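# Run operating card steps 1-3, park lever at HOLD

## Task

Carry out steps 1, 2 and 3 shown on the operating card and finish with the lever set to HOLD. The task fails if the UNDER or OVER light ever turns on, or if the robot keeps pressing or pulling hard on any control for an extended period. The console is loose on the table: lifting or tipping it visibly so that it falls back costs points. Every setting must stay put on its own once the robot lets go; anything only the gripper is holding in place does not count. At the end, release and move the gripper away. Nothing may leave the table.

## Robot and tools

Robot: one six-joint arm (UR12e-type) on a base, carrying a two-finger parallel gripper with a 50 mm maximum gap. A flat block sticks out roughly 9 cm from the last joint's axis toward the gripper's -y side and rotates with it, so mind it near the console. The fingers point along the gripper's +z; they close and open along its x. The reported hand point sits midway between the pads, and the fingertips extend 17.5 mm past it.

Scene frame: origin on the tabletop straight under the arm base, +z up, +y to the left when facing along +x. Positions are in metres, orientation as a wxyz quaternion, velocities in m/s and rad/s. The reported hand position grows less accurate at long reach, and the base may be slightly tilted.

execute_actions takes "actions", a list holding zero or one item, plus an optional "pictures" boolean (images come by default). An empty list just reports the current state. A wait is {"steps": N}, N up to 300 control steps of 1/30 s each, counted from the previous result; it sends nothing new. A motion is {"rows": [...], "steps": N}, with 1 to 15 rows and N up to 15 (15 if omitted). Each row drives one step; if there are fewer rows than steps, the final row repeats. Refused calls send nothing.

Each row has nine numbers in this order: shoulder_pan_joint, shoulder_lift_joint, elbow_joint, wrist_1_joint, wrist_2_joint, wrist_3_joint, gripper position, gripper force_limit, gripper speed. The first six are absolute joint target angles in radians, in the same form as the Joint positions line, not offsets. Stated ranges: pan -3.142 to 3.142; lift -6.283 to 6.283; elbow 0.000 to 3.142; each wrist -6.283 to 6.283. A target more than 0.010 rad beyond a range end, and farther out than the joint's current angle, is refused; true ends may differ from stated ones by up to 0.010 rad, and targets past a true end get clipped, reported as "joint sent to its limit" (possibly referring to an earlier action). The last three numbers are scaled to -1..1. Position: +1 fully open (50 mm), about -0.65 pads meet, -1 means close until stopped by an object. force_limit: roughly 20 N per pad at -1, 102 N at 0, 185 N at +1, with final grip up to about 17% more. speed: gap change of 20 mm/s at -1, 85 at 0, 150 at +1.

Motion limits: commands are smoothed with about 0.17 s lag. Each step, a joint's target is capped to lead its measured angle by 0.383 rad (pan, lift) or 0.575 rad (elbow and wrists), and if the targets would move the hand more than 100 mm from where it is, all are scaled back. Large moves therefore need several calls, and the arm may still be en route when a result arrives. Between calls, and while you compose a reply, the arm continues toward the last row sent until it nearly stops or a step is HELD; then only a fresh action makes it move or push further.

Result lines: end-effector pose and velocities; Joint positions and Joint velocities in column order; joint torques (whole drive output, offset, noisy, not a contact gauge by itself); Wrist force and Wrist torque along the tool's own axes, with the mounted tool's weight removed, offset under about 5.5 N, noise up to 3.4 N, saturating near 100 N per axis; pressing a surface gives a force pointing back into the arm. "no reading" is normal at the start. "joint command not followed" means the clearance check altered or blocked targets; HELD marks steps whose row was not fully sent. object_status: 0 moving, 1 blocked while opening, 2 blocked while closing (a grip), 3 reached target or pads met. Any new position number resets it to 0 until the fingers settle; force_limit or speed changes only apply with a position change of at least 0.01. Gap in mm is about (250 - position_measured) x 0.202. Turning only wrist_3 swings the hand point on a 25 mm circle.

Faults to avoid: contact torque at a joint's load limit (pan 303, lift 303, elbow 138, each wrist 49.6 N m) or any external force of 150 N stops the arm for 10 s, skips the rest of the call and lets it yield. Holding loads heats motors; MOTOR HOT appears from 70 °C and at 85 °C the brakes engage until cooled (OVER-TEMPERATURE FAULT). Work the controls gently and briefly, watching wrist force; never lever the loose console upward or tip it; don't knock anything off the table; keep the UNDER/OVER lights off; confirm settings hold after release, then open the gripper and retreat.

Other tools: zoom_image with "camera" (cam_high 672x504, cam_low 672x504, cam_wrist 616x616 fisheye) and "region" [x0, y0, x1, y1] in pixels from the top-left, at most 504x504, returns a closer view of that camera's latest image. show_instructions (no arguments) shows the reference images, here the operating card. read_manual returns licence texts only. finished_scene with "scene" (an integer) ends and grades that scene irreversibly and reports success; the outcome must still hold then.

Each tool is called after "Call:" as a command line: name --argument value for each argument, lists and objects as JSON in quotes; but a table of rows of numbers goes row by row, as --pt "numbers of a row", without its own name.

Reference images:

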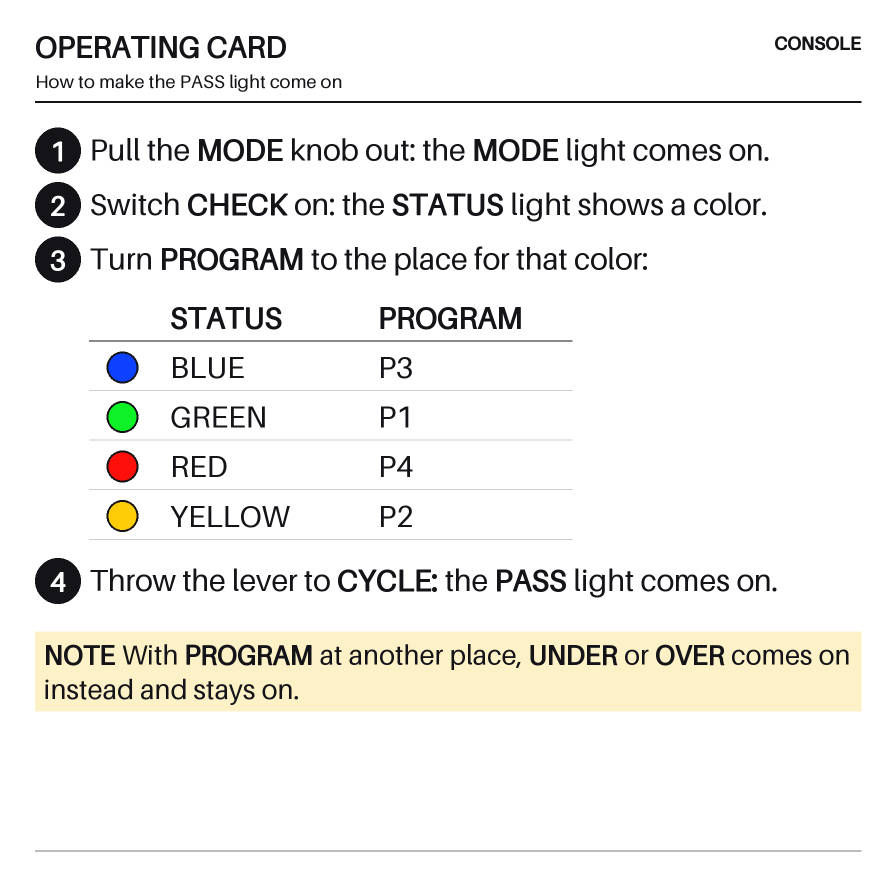

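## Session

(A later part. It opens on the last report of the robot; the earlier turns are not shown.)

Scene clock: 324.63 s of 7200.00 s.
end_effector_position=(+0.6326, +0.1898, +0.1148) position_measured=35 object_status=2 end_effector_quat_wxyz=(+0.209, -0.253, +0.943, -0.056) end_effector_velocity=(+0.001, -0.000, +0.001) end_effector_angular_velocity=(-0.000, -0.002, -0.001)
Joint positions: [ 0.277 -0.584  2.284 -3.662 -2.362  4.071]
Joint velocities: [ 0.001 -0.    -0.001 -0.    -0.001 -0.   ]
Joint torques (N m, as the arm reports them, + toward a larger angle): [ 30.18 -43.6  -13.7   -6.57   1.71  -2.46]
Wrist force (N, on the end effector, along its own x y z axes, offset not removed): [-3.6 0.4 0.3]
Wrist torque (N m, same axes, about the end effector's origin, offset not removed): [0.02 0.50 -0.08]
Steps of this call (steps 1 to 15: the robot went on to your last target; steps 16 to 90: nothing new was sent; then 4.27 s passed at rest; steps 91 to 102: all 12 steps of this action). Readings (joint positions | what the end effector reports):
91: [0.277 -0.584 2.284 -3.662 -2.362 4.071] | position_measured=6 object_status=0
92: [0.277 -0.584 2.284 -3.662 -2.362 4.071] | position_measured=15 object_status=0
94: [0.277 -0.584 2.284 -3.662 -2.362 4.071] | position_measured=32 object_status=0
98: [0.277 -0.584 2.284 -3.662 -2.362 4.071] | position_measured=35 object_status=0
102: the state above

Call:
execute_actions --actions '[{"rows": [[0.2760,-0.5833,2.2863,-3.6653,-2.3615,4.0172,-1,-0.8,-0.5],[0.2748,-0.5831,2.2885,-3.6688,-2.3610,3.9633,-1,-0.8,-0.5],[0.2737,-0.5829,2.2907,-3.6723,-2.3606,3.9094,-1,-0.8,-0.5],[0.2724,-0.5829,2.2929,-3.6757,-2.3601,3.8554,-1,-0.8,-0.5],[0.2711,-0.5830,2.2951,-3.6790,-2.3596,3.8013,-1,-0.8,-0.5],[0.2697,-0.5831,2.2973,-3.6823,-2.3591,3.7471,-1,-0.8,-0.5],[0.2683,-0.5834,2.2994,-3.6854,-2.3585,3.6929,-1,-0.8,-0.5],[0.2668,-0.5838,2.3015,-3.6885,-2.3580,3.6386,-1,-0.8,-0.5],[0.2653,-0.5843,2.3036,-3.6915,-2.3574,3.5843,-1,-0.8,-0.5],[0.2637,-0.5849,2.3056,-3.6944,-2.3567,3.5299,-1,-0.8,-0.5],[0.2621,-0.5856,2.3076,-3.6972,-2.3561,3.4754,-1,-0.8,-0.5],[0.2605,-0.5864,2.3096,-3.6999,-2.3555,3.4209,-1,-0.8,-0.5],[0.2588,-0.5872,2.3115,-3.7024,-2.3548,3.3664,-1,-0.8,-0.5],[0.2571,-0.5882,2.3133,-3.7048,-2.3541,3.3118,-1,-0.8,-0.5],[0.2554,-0.5893,2.3151,-3.7071,-2.3534,3.2572,-1,-0.8,-0.5]], "steps": 15}]' --pictures false

Call:
execute_actions --actions '[{"steps": 10}]'

Scene clock: 351.80 s of 7200.00 s.
end_effector_position=(+0.6324, +0.1891, +0.1146) position_measured=35 object_status=2 end_effector_quat_wxyz=(+0.185, -0.508, +0.834, -0.112) end_effector_velocity=(-0.001, -0.001, +0.000) end_effector_angular_velocity=(-0.648, +0.003, +1.393)
Joint positions: [ 0.261 -0.586  2.308 -3.698 -2.356  3.481]
Joint velocities: [-0.049 -0.023  0.06  -0.078  0.02  -1.597]
Joint torques (N m, as the arm reports them, + toward a larger angle): [ 15.2  -75.59   7.61  -9.11  -5.67  -5.85]
Wrist force (N, on the end effector, along its own x y z axes, offset not removed): [-28.4 6.0 -1.1]
Wrist torque (N m, same axes, about the end effector's origin, offset not removed): [-0.11 0.20 -0.16]
Steps of this call (steps 1 to 15: the robot went on to your last target; steps 16 to 90: nothing new was sent; then 23.67 s passed at rest; steps 91 to 105: all 15 steps of this action). Readings (joint positions | what the end effector reports):
91: [0.277 -0.584 2.284 -3.662 -2.362 4.071] | position_measured=35 object_status=2
92: [0.277 -0.584 2.285 -3.662 -2.362 4.064] | position_measured=35 object_status=2
94: [0.276 -0.583 2.287 -3.666 -2.361 4.018] | position_measured=35 object_status=2
98: [0.272 -0.583 2.294 -3.677 -2.360 3.849] | position_measured=35 object_status=2
105: the state above

Scene clock: 352.13 s of 7200.00 s.
end_effector_position=(+0.6325, +0.1896, +0.1148) position_measured=35 object_status=2 end_effector_quat_wxyz=(+0.172, -0.593, +0.776, -0.131) end_effector_velocity=(+0.002, +0.000, +0.000) end_effector_angular_velocity=(-0.022, -0.002, +0.048)
Joint positions: [ 0.255 -0.589  2.315 -3.707 -2.354  3.262]
Joint velocities: [-0.002 -0.001 -0.001 -0.002  0.001 -0.058]
Joint torques (N m, as the arm reports them, + toward a larger angle): [ 34.25 -69.34   0.8   -7.68   4.64  -2.49]
Wrist force (N, on the end effector, along its own x y z axes, offset not removed): [3.0 4.4 5.0]
Wrist torque (N m, same axes, about the end effector's origin, offset not removed): [0.25 0.31 -0.05]
Steps of this call (steps 1 to 10: the robot went on to your last target). Readings (joint positions | what the end effector reports):
1: [0.260 -0.587 2.310 -3.700 -2.355 3.427] | position_measured=35 object_status=2
2: [0.258 -0.588 2.312 -3.703 -2.355 3.377] | position_measured=35 object_status=2
4: [0.257 -0.589 2.314 -3.705 -2.354 3.311] | position_measured=35 object_status=2
8: [0.256 -0.589 2.315 -3.707 -2.354 3.268] | position_measured=35 object_status=2
10: the state above

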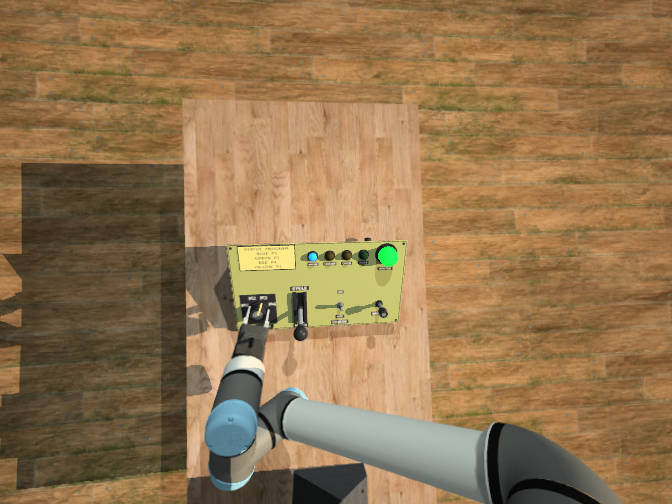

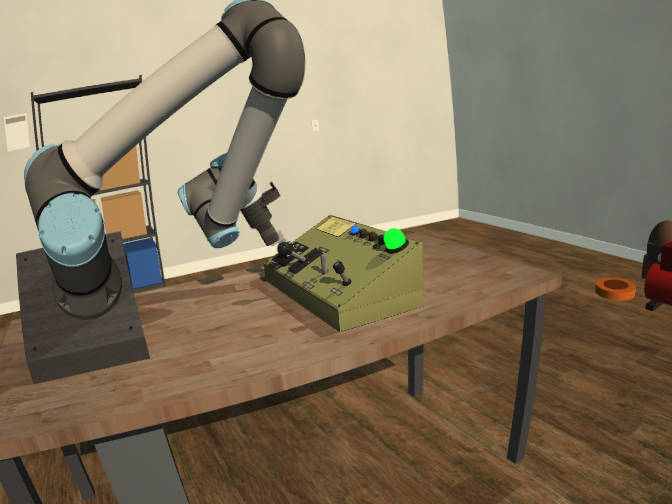

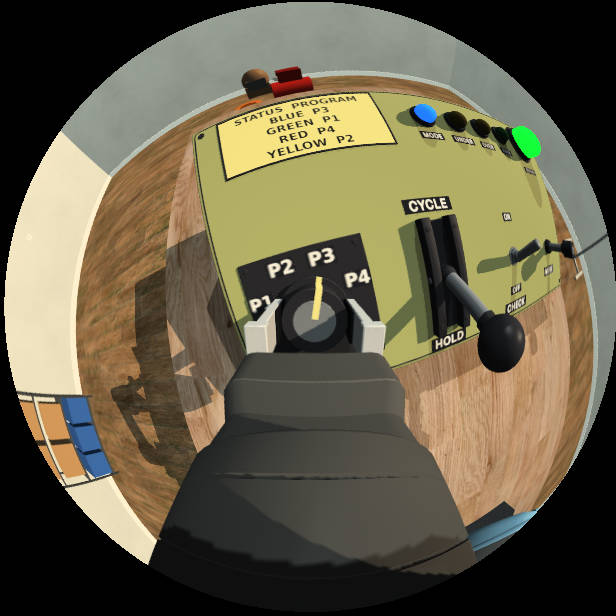

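Call:
execute_actions --actions '[{"rows": [[0.25362,-0.59043,2.31675,-3.70921,-2.35272,3.1826,-1,-0.8,-0.5],[0.25187,-0.59167,2.31836,-3.71116,-2.35201,3.1280,-1,-0.8,-0.5],[0.25012,-0.59299,2.31989,-3.71296,-2.35131,3.0734,-1,-0.8,-0.5],[0.24837,-0.59439,2.32133,-3.71459,-2.35060,3.0188,-1,-0.8,-0.5],[0.24662,-0.59586,2.32269,-3.71604,-2.34989,2.9642,-1,-0.8,-0.5],[0.24489,-0.59740,2.32395,-3.71732,-2.34918,2.9096,-1,-0.8,-0.5],[0.24318,-0.59901,2.32511,-3.71842,-2.34848,2.8551,-1,-0.8,-0.5],[0.24148,-0.60068,2.32617,-3.71934,-2.34779,2.8005,-1,-0.8,-0.5],[0.23982,-0.60241,2.32713,-3.72006,-2.34711,2.7460,-1,-0.8,-0.5],[0.23819,-0.60418,2.32799,-3.72060,-2.34644,2.6916,-1,-0.8,-0.5],[0.23660,-0.60601,2.32873,-3.72095,-2.34578,2.6372,-1,-0.8,-0.5],[0.23505,-0.60787,2.32936,-3.72110,-2.34514,2.5829,-1,-0.8,-0.5],[0.23354,-0.60978,2.32988,-3.72105,-2.34452,2.5286,-1,-0.8,-0.5],[0.23210,-0.61171,2.33028,-3.72081,-2.34392,2.4744,-1,-0.8,-0.5],[0.2307,-0.6137,2.3306,-3.7204,-2.3433,2.4403,-1,-0.8,-0.5]], "steps": 15}]' --pictures false

Call:
execute_actions --actions '[{"steps": 10}]' --pictures false

Scene clock: 373.87 s of 7200.00 s.
end_effector_position=(+0.6328, +0.1896, +0.1150) position_measured=35 object_status=2 end_effector_quat_wxyz=(-0.126, +0.794, -0.569, +0.176) end_effector_velocity=(+0.001, -0.000, +0.000) end_effector_angular_velocity=(-0.647, -0.001, +1.388)
Joint positions: [ 0.236 -0.607  2.329 -3.72  -2.346  2.643]
Joint velocities: [-0.046 -0.055  0.017 -0.005  0.019 -1.59 ]
Joint torques (N m, as the arm reports them, + toward a larger angle): [ 38.61 -74.1   -8.15  -8.73   8.51  -6.22]
Wrist force (N, on the end effector, along its own x y z axes, offset not removed): [8.7 23.7 6.0]
Wrist torque (N m, same axes, about the end effector's origin, offset not removed): [0.46 -0.48 -0.18]
Steps of this call (steps 1 to 30: the robot went on to your last target; steps 31 to 90: nothing new was sent; then 18.23 s passed at rest; steps 91 to 105: all 15 steps of this action). Readings (joint positions | what the end effector reports):
91: [0.255 -0.589 2.315 -3.707 -2.353 3.257] | position_measured=35 object_status=2
92: [0.255 -0.589 2.315 -3.707 -2.353 3.249] | position_measured=35 object_status=2
94: [0.253 -0.591 2.317 -3.710 -2.353 3.196] | position_measured=35 object_status=2
98: [0.248 -0.595 2.322 -3.715 -2.350 3.016] | position_measured=35 object_status=2
105: the state above

Scene clock: 374.20 s of 7200.00 s.
end_effector_position=(+0.6327, +0.1897, +0.1149) position_measured=35 object_status=2 end_effector_quat_wxyz=(-0.108, +0.845, -0.490, +0.187) end_effector_velocity=(+0.001, -0.000, +0.000) end_effector_angular_velocity=(-0.021, -0.001, +0.042)
Joint positions: [ 0.231 -0.614  2.33  -3.721 -2.343  2.444]
Joint velocities: [-0.002 -0.002 -0.002 -0.    -0.    -0.05 ]
Joint torques (N m, as the arm reports them, + toward a larger angle): [ 40.74 -60.88  -0.44  -4.64  10.67  -2.81]
Wrist force (N, on the end effector, along its own x y z axes, offset not removed): [12.8 19.1 10.2]
Wrist torque (N m, same axes, about the end effector's origin, offset not removed): [0.04 0.13 0.06]
Steps of this call (steps 1 to 10: the robot went on to your last target). Readings (joint positions | what the end effector reports):
1: [0.235 -0.609 2.329 -3.720 -2.345 2.591] | position_measured=35 object_status=2
2: [0.233 -0.610 2.330 -3.720 -2.344 2.544] | position_measured=35 object_status=2
4: [0.232 -0.612 2.330 -3.721 -2.344 2.487] | position_measured=35 object_status=2
8: [0.231 -0.613 2.330 -3.721 -2.343 2.450] | position_measured=35 object_status=2
10: the state above

Call:
execute_actions --actions '[{"rows": [[0.2307,-0.6137,2.3306,-3.7204,-2.3433,2.4403,0.95,-0.8,-0.5]], "steps": 6}]'

Call:
zoom_image --camera "cam_wrist" --region '[240, 240, 390, 370]'

Scene clock: 378.60 s of 7200.00 s.
end_effector_position=(+0.6326, +0.1899, +0.1148) position_measured=10 object_status=0 end_effector_quat_wxyz=(-0.108, +0.846, -0.488, +0.187) end_effector_velocity=(-0.001, -0.001, -0.000) end_effector_angular_velocity=(-0.002, +0.001, +0.000)
Joint positions: [ 0.231 -0.614  2.331 -3.72  -2.343  2.44 ]
Joint velocities: [-0.001 -0.     0.001 -0.    -0.001 -0.001]
Joint torques (N m, as the arm reports them, + toward a larger angle): [ 43.98 -46.68   0.02  -3.41  -3.4   -1.97]
Wrist force (N, on the end effector, along its own x y z axes, offset not removed): [-3.6 1.2 0.1]
Wrist torque (N m, same axes, about the end effector's origin, offset not removed): [0.21 0.83 0.03]
Steps of this call (steps 1 to 30: the robot went on to your last target; steps 31 to 90: nothing new was sent; then 1.20 s passed at rest; steps 91 to 96: all 6 steps of this action). Readings (joint positions | what the end effector reports):
91: [0.231 -0.614 2.331 -3.720 -2.343 2.440] | position_measured=32 object_status=0
92: [0.231 -0.614 2.331 -3.720 -2.343 2.440] | position_measured=23 object_status=0
94: [0.231 -0.614 2.331 -3.720 -2.343 2.440] | position_measured=10 object_status=0
96: the state above

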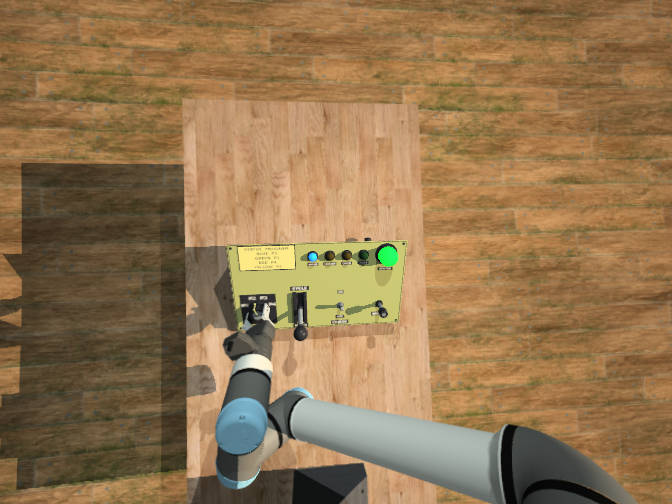

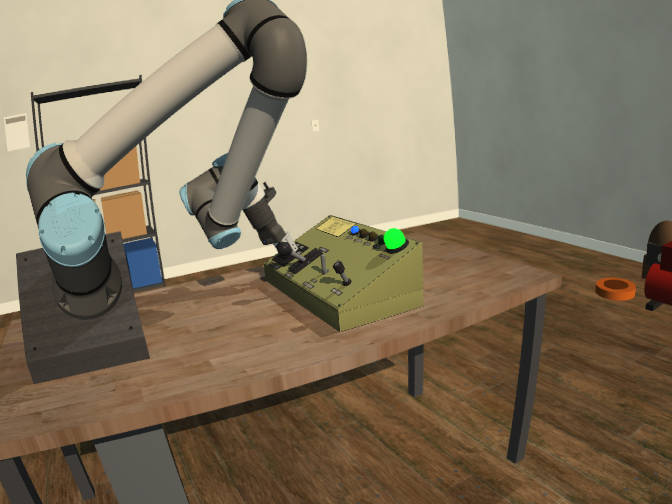

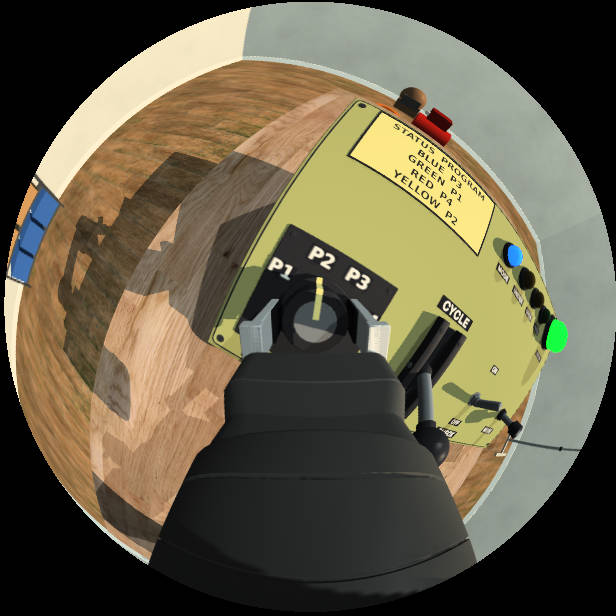

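Region (240, 240, 390, 370) of cam_wrist's 616x616 image, scaled by 3.360, with more detail than that image has; it fills the top 437 rows of this view, and the rest is white.

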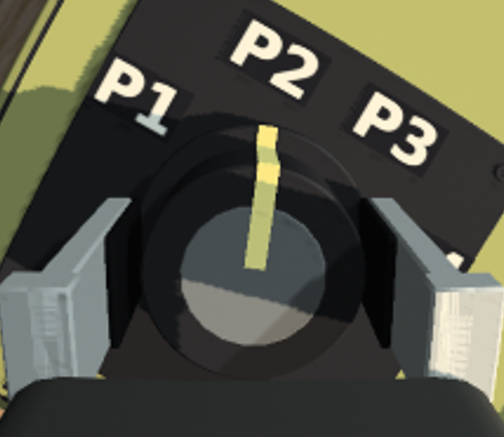

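Call:
execute_actions --actions '[{"rows": [[0.23008,-0.61457,2.33067,-3.72014,-2.34308,2.43946,0.95,-0.8,-0.5],[0.23008,-0.61457,2.33067,-3.72014,-2.34308,2.43946,0.95,-0.8,-0.5],[0.23008,-0.61457,2.33067,-3.72014,-2.34308,2.43946,0.95,-0.8,-0.5],[0.23008,-0.61457,2.33067,-3.72014,-2.34308,2.43946,0.95,-0.8,-0.5],[0.23008,-0.61457,2.33067,-3.72014,-2.34308,2.43946,0.95,-0.8,-0.5],[0.23008,-0.61457,2.33067,-3.72014,-2.34308,2.43946,-1,-0.8,-0.5]], "steps": 15}]' --pictures false

Call:
execute_actions --actions '[{"rows": [[0.22875,-0.61656,2.33084,-3.71951,-2.34253,2.3604,-1,-0.8,-0.5],[0.22749,-0.61856,2.33089,-3.71868,-2.34200,2.3064,-1,-0.8,-0.5],[0.22629,-0.62057,2.33082,-3.71767,-2.34150,2.2526,-1,-0.8,-0.5],[0.22517,-0.62258,2.33063,-3.71646,-2.34103,2.1988,-1,-0.8,-0.5],[0.22413,-0.62459,2.33033,-3.71507,-2.34060,2.1451,-1,-0.8,-0.5],[0.22316,-0.62660,2.32991,-3.71349,-2.34019,2.0915,-1,-0.8,-0.5],[0.22228,-0.62859,2.32937,-3.71174,-2.33982,2.0380,-1,-0.8,-0.5],[0.22148,-0.63057,2.32872,-3.70982,-2.33948,1.9847,-1,-0.8,-0.5],[0.22077,-0.63252,2.32796,-3.70772,-2.33918,1.9314,-1,-0.8,-0.5],[0.22014,-0.63445,2.32708,-3.70546,-2.33891,1.8783,-1,-0.8,-0.5],[0.21961,-0.63634,2.32610,-3.70305,-2.33868,1.8252,-1,-0.8,-0.5],[0.21917,-0.63820,2.32501,-3.70049,-2.33849,1.7723,-1,-0.8,-0.5],[0.21882,-0.64001,2.32382,-3.69778,-2.33833,1.7195,-1,-0.8,-0.5],[0.21857,-0.64177,2.32253,-3.69494,-2.33822,1.6750,-1,-0.8,-0.5],[0.21849,-0.64263,2.32184,-3.69346,-2.33818,1.6656,-1,-0.8,-0.5]], "steps": 15}]' --pictures false

Call:
execute_actions --actions '[{"steps": 9}]' --pictures false

Call:
execute_actions --actions '[{"rows": [[0.21849,-0.64263,2.32184,-3.69346,-2.33818,1.6656,1,-0.8,-0.5]], "steps": 7}]'

Call:
zoom_image --camera "cam_wrist" --region '[240, 240, 390, 370]'

Scene clock: 396.83 s of 7200.00 s.
end_effector_position=(+0.6329, +0.1893, +0.1150) position_measured=35 object_status=2 end_effector_quat_wxyz=(-0.108, +0.846, -0.488, +0.187) end_effector_velocity=(-0.001, -0.001, -0.001) end_effector_angular_velocity=(-0.002, +0.002, -0.000)
Joint positions: [ 0.23  -0.615  2.331 -3.72  -2.343  2.439]
Joint velocities: [-0.001 -0.     0.001  0.001 -0.002 -0.   ]
Joint torques (N m, as the arm reports them, + toward a larger angle): [ 26.48 -67.7   -7.15  -2.65   1.55  -2.5 ]
Wrist force (N, on the end effector, along its own x y z axes, offset not removed): [-6.9 2.3 -2.5]
Wrist torque (N m, same axes, about the end effector's origin, offset not removed): [0.39 0.33 -0.09]
Steps of this call (steps 1 to 15: the robot went on to your last target; steps 16 to 90: nothing new was sent; then 14.73 s passed at rest; steps 91 to 105: all 15 steps of this action). Readings (joint positions | what the end effector reports):
91: [0.231 -0.614 2.331 -3.720 -2.343 2.440] | position_measured=10 object_status=3
92: [0.231 -0.614 2.331 -3.720 -2.343 2.440] | position_measured=10 object_status=3
94: [0.231 -0.614 2.331 -3.720 -2.343 2.440] | position_measured=10 object_status=3
98: [0.230 -0.614 2.331 -3.720 -2.343 2.440] | position_measured=31 object_status=0
105: the state above

Scene clock: 397.33 s of 7200.00 s.
end_effector_position=(+0.6329, +0.1894, +0.1149) position_measured=35 object_status=2 end_effector_quat_wxyz=(-0.048, +0.952, -0.219, +0.211) end_effector_velocity=(+0.000, -0.001, -0.001) end_effector_angular_velocity=(-0.632, +0.001, +1.357)
Joint positions: [ 0.22  -0.637  2.325 -3.701 -2.339  1.831]
Joint velocities: [-0.015 -0.053 -0.03   0.072  0.006 -1.514]
Joint torques (N m, as the arm reports them, + toward a larger angle): [ 26.31 -66.65 -20.31  -2.31   3.96  -4.67]
Wrist force (N, on the end effector, along its own x y z axes, offset not removed): [-4.2 5.2 -9.2]
Wrist torque (N m, same axes, about the end effector's origin, offset not removed): [0.43 -0.07 -0.22]
Steps of this call (steps 1 to 15: all 15 steps of this action). Readings (joint positions | what the end effector reports):
1: [0.230 -0.615 2.331 -3.720 -2.343 2.439] | position_measured=35 object_status=2
2: [0.230 -0.615 2.331 -3.720 -2.343 2.431] | position_measured=35 object_status=2
4: [0.229 -0.617 2.331 -3.719 -2.342 2.377] | position_measured=35 object_status=2
8: [0.225 -0.624 2.330 -3.715 -2.341 2.196] | position_measured=35 object_status=2
15: the state above

Scene clock: 397.63 s of 7200.00 s.
end_effector_position=(+0.6329, +0.1893, +0.1149) position_measured=35 object_status=2 end_effector_quat_wxyz=(-0.031, +0.966, -0.142, +0.214) end_effector_velocity=(-0.001, -0.001, -0.000) end_effector_angular_velocity=(-0.025, +0.001, +0.052)
Joint positions: [ 0.219 -0.642  2.322 -3.694 -2.338  1.67 ]
Joint velocities: [-0.001 -0.002 -0.     0.002 -0.001 -0.058]
Joint torques (N m, as the arm reports them, + toward a larger angle): [ 24.49 -63.94 -16.16  -2.7    0.99  -2.6 ]
Wrist force (N, on the end effector, along its own x y z axes, offset not removed): [-5.2 -4.8 -2.8]
Wrist torque (N m, same axes, about the end effector's origin, offset not removed): [-0.02 0.42 -0.11]
Steps of this call (steps 1 to 9: the robot went on to your last target). Readings (joint positions | what the end effector reports):
1: [0.219 -0.639 2.324 -3.699 -2.339 1.783] | position_measured=35 object_status=2
2: [0.219 -0.640 2.324 -3.697 -2.338 1.745] | position_measured=35 object_status=2
4: [0.219 -0.641 2.323 -3.695 -2.338 1.701] | position_measured=35 object_status=2
8: [0.219 -0.642 2.322 -3.694 -2.338 1.673] | position_measured=35 object_status=2
9: the state above

Scene clock: 397.87 s of 7200.00 s.
end_effector_position=(+0.6329, +0.1892, +0.1149) position_measured=3 object_status=0 end_effector_quat_wxyz=(-0.031, +0.966, -0.140, +0.214) end_effector_velocity=(-0.001, +0.000, +0.000) end_effector_angular_velocity=(-0.001, -0.000, +0.005)
Joint positions: [ 0.218 -0.643  2.322 -3.693 -2.338  1.666]
Joint velocities: [ 0.001 -0.     0.001  0.001  0.    -0.004]
Joint torques (N m, as the arm reports them, + toward a larger angle): [ 28.47 -64.09 -14.96  -2.     0.74  -2.3 ]
Wrist force (N, on the end effector, along its own x y z axes, offset not removed): [-1.5 1.2 3.7]
Wrist torque (N m, same axes, about the end effector's origin, offset not removed): [0.30 0.43 -0.16]
Steps of this call (steps 1 to 7: all 7 steps of this action). Readings (joint positions | what the end effector reports):
1: [0.219 -0.643 2.322 -3.694 -2.338 1.669] | position_measured=32 object_status=0
2: [0.218 -0.643 2.322 -3.694 -2.338 1.668] | position_measured=24 object_status=0
4: [0.218 -0.643 2.322 -3.694 -2.338 1.667] | position_measured=7 object_status=0
7: the state above

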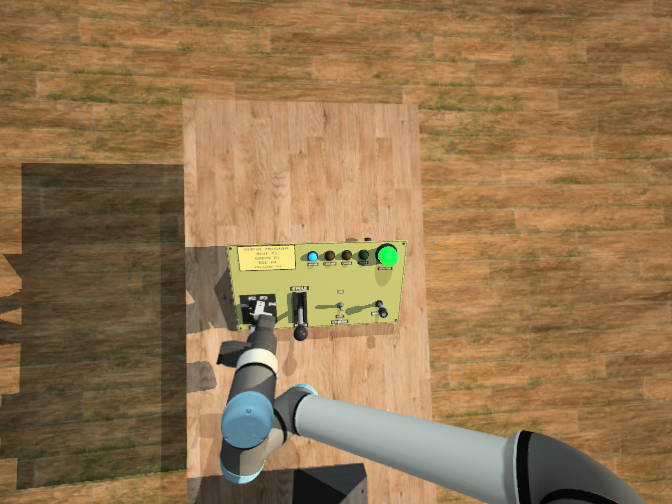

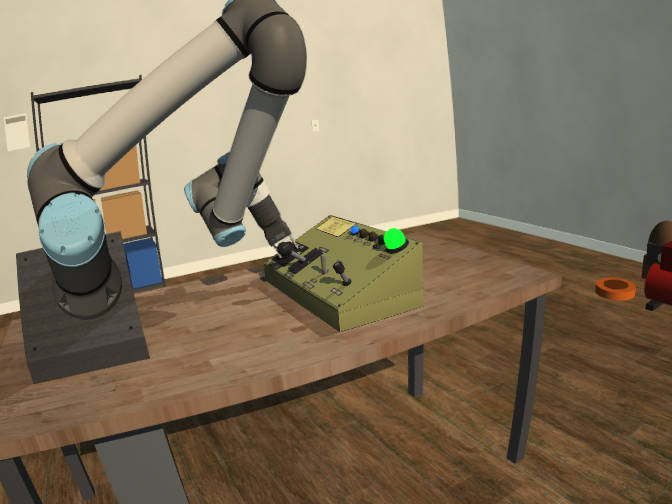

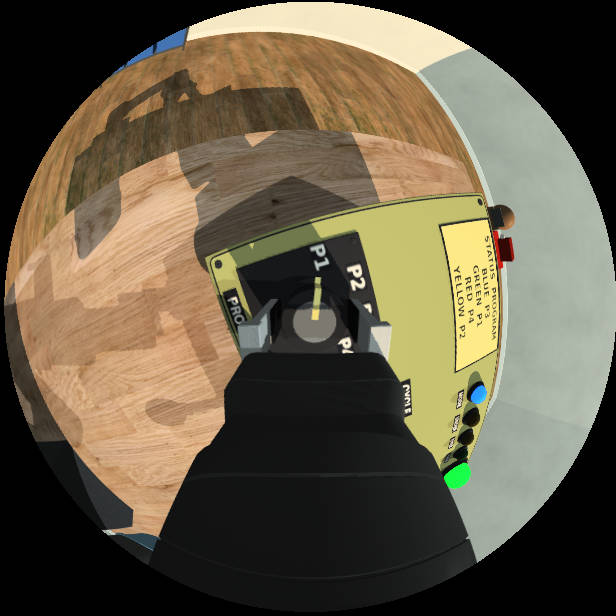

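Region (240, 240, 390, 370) of cam_wrist's 616x616 image, scaled by 3.360, with more detail than that image has; it fills the top 437 rows of this view, and the rest is white.

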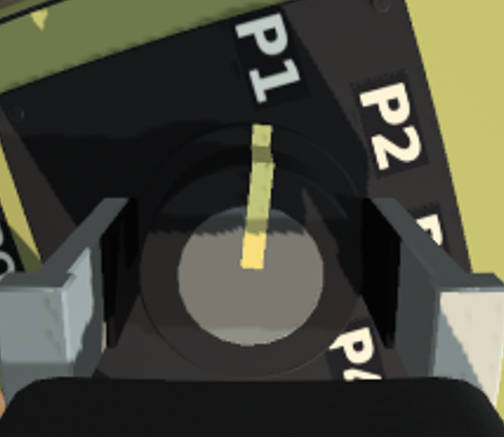

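Call:
execute_actions --actions '[{"rows": [[0.2222,-0.6474,2.3240,-3.6876,-2.3397,1.6703,1,-0.8,-0.5],[0.2299,-0.6577,2.3287,-3.6750,-2.3429,1.6802,1,-0.8,-0.5],[0.2404,-0.6716,2.3350,-3.6580,-2.3472,1.6937,1,-0.8,-0.5],[0.2523,-0.6873,2.3421,-3.6387,-2.3520,1.7089,1,-0.8,-0.5],[0.2642,-0.7030,2.3492,-3.6195,-2.3569,1.7241,1,-0.8,-0.5],[0.2829,-0.7283,2.3562,-3.5835,-2.3619,1.7501,1,-0.8,-0.5],[0.3053,-0.7587,2.3646,-3.5403,-2.3679,1.7813,1,-0.8,-0.5],[0.3297,-0.7916,2.3737,-3.4935,-2.3744,1.8151,1,-0.8,-0.5],[0.3540,-0.8244,2.3828,-3.4467,-2.3809,1.8489,1,-0.8,-0.5],[0.3783,-0.8573,2.3919,-3.3999,-2.3874,1.8827,1,-0.8,-0.5],[0.4007,-0.8877,2.4003,-3.3567,-2.3934,1.9139,1,-0.8,-0.5],[0.4213,-0.9155,2.4080,-3.3171,-2.3989,1.9425,1,-0.8,-0.5],[0.4362,-0.9358,2.4136,-3.2883,-2.4029,1.9633,1,-0.8,-0.5],[0.4475,-0.9509,2.4178,-3.2667,-2.4059,1.9789,1,-0.8,-0.5],[0.4512,-0.9560,2.4192,-3.2595,-2.4069,1.9841,1,-0.8,-0.5]], "steps": 15}]' --pictures false

Call:
execute_actions --actions '[{"steps": 12}]'

Call:
zoom_image --camera "cam_high" --region '[220, 230, 420, 390]'

Scene clock: 409.87 s of 7200.00 s.
end_effector_position=(+0.5766, +0.1928, +0.2379) position_measured=3 object_status=3 end_effector_quat_wxyz=(-0.036, +0.965, -0.143, +0.217) end_effector_velocity=(-0.196, -0.002, +0.327) end_effector_angular_velocity=(+0.018, -0.019, -0.010)
Joint positions: [ 0.401 -0.887  2.401 -3.363 -2.394  1.913]
Joint velocities: [ 0.519 -0.718  0.187  1.04  -0.132  0.73 ]
Joint torques (N m, as the arm reports them, + toward a larger angle): [ 31.99 -40.12  -8.36  -1.15  -3.29   1.79]
Wrist force (N, on the end effector, along its own x y z axes, offset not removed): [-0.6 -0.4 -1.5]
Wrist torque (N m, same axes, about the end effector's origin, offset not removed): [-0.07 0.29 -0.04]
Steps of this call (steps 1 to 15: the robot went on to your last target; steps 16 to 90: nothing new was sent; then 8.50 s passed at rest; steps 91 to 105: all 15 steps of this action). Readings (joint positions | what the end effector reports):
91: [0.218 -0.643 2.322 -3.693 -2.338 1.666] | position_measured=3 object_status=3
92: [0.219 -0.644 2.322 -3.692 -2.339 1.666] | position_measured=3 object_status=3
94: [0.226 -0.652 2.326 -3.682 -2.341 1.675] | position_measured=3 object_status=3
98: [0.264 -0.702 2.347 -3.620 -2.356 1.724] | position_measured=3 object_status=3
105: the state above

Scene clock: 410.27 s of 7200.00 s.
end_effector_position=(+0.5563, +0.1920, +0.2678) position_measured=3 object_status=3 end_effector_quat_wxyz=(-0.036, +0.965, -0.144, +0.217) end_effector_velocity=(-0.004, +0.000, +0.002) end_effector_angular_velocity=(-0.002, +0.001, +0.003)
Joint positions: [ 0.451 -0.955  2.419 -3.26  -2.407  1.984]
Joint velocities: [ 0.006 -0.007  0.003  0.011 -0.001  0.006]
Joint torques (N m, as the arm reports them, + toward a larger angle): [ 47.57 -49.9  -11.26  -2.16  -3.36   2.09]
Wrist force (N, on the end effector, along its own x y z axes, offset not removed): [-2.2 -0.7 3.5]
Wrist torque (N m, same axes, about the end effector's origin, offset not removed): [-0.05 0.56 -0.06]
Steps of this call (steps 1 to 12: the robot went on to your last target). Readings (joint positions | what the end effector reports):
1: [0.417 -0.908 2.407 -3.331 -2.398 1.935] | position_measured=3 object_status=3
2: [0.428 -0.924 2.411 -3.308 -2.401 1.951] | position_measured=3 object_status=3
4: [0.441 -0.942 2.415 -3.281 -2.404 1.969] | position_measured=3 object_status=3
8: [0.449 -0.953 2.418 -3.264 -2.406 1.981] | position_measured=3 object_status=3
12: the state above

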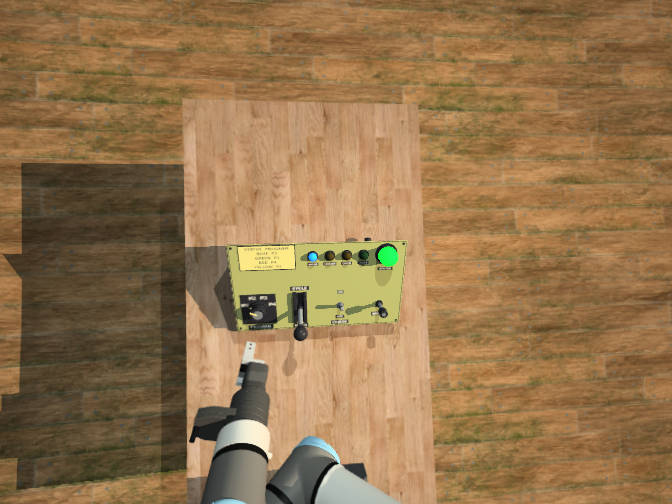

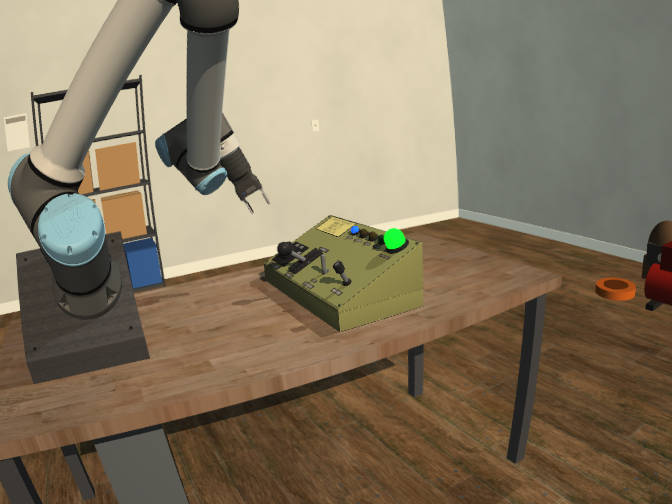

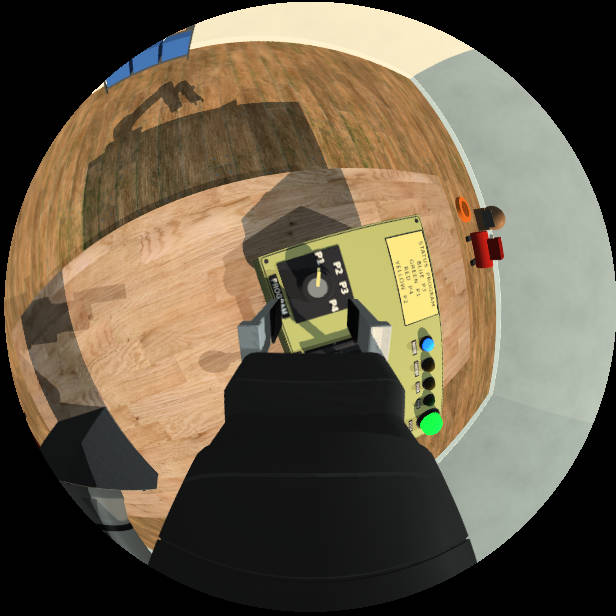

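Region (220, 230, 420, 390) of cam_high's 672x504 image, scaled by 2.520, with more detail than that image has; it fills the top 403 rows of this view, and the rest is white.

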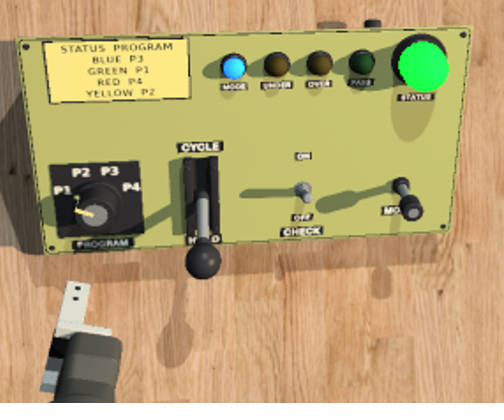

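MODE is lit, CHECK is on with STATUS green, PROGRAM is at P1, the lever is at HOLD and the arm is clear.

Call:
finished_scene --scene 1

The scene is finished: the task was done.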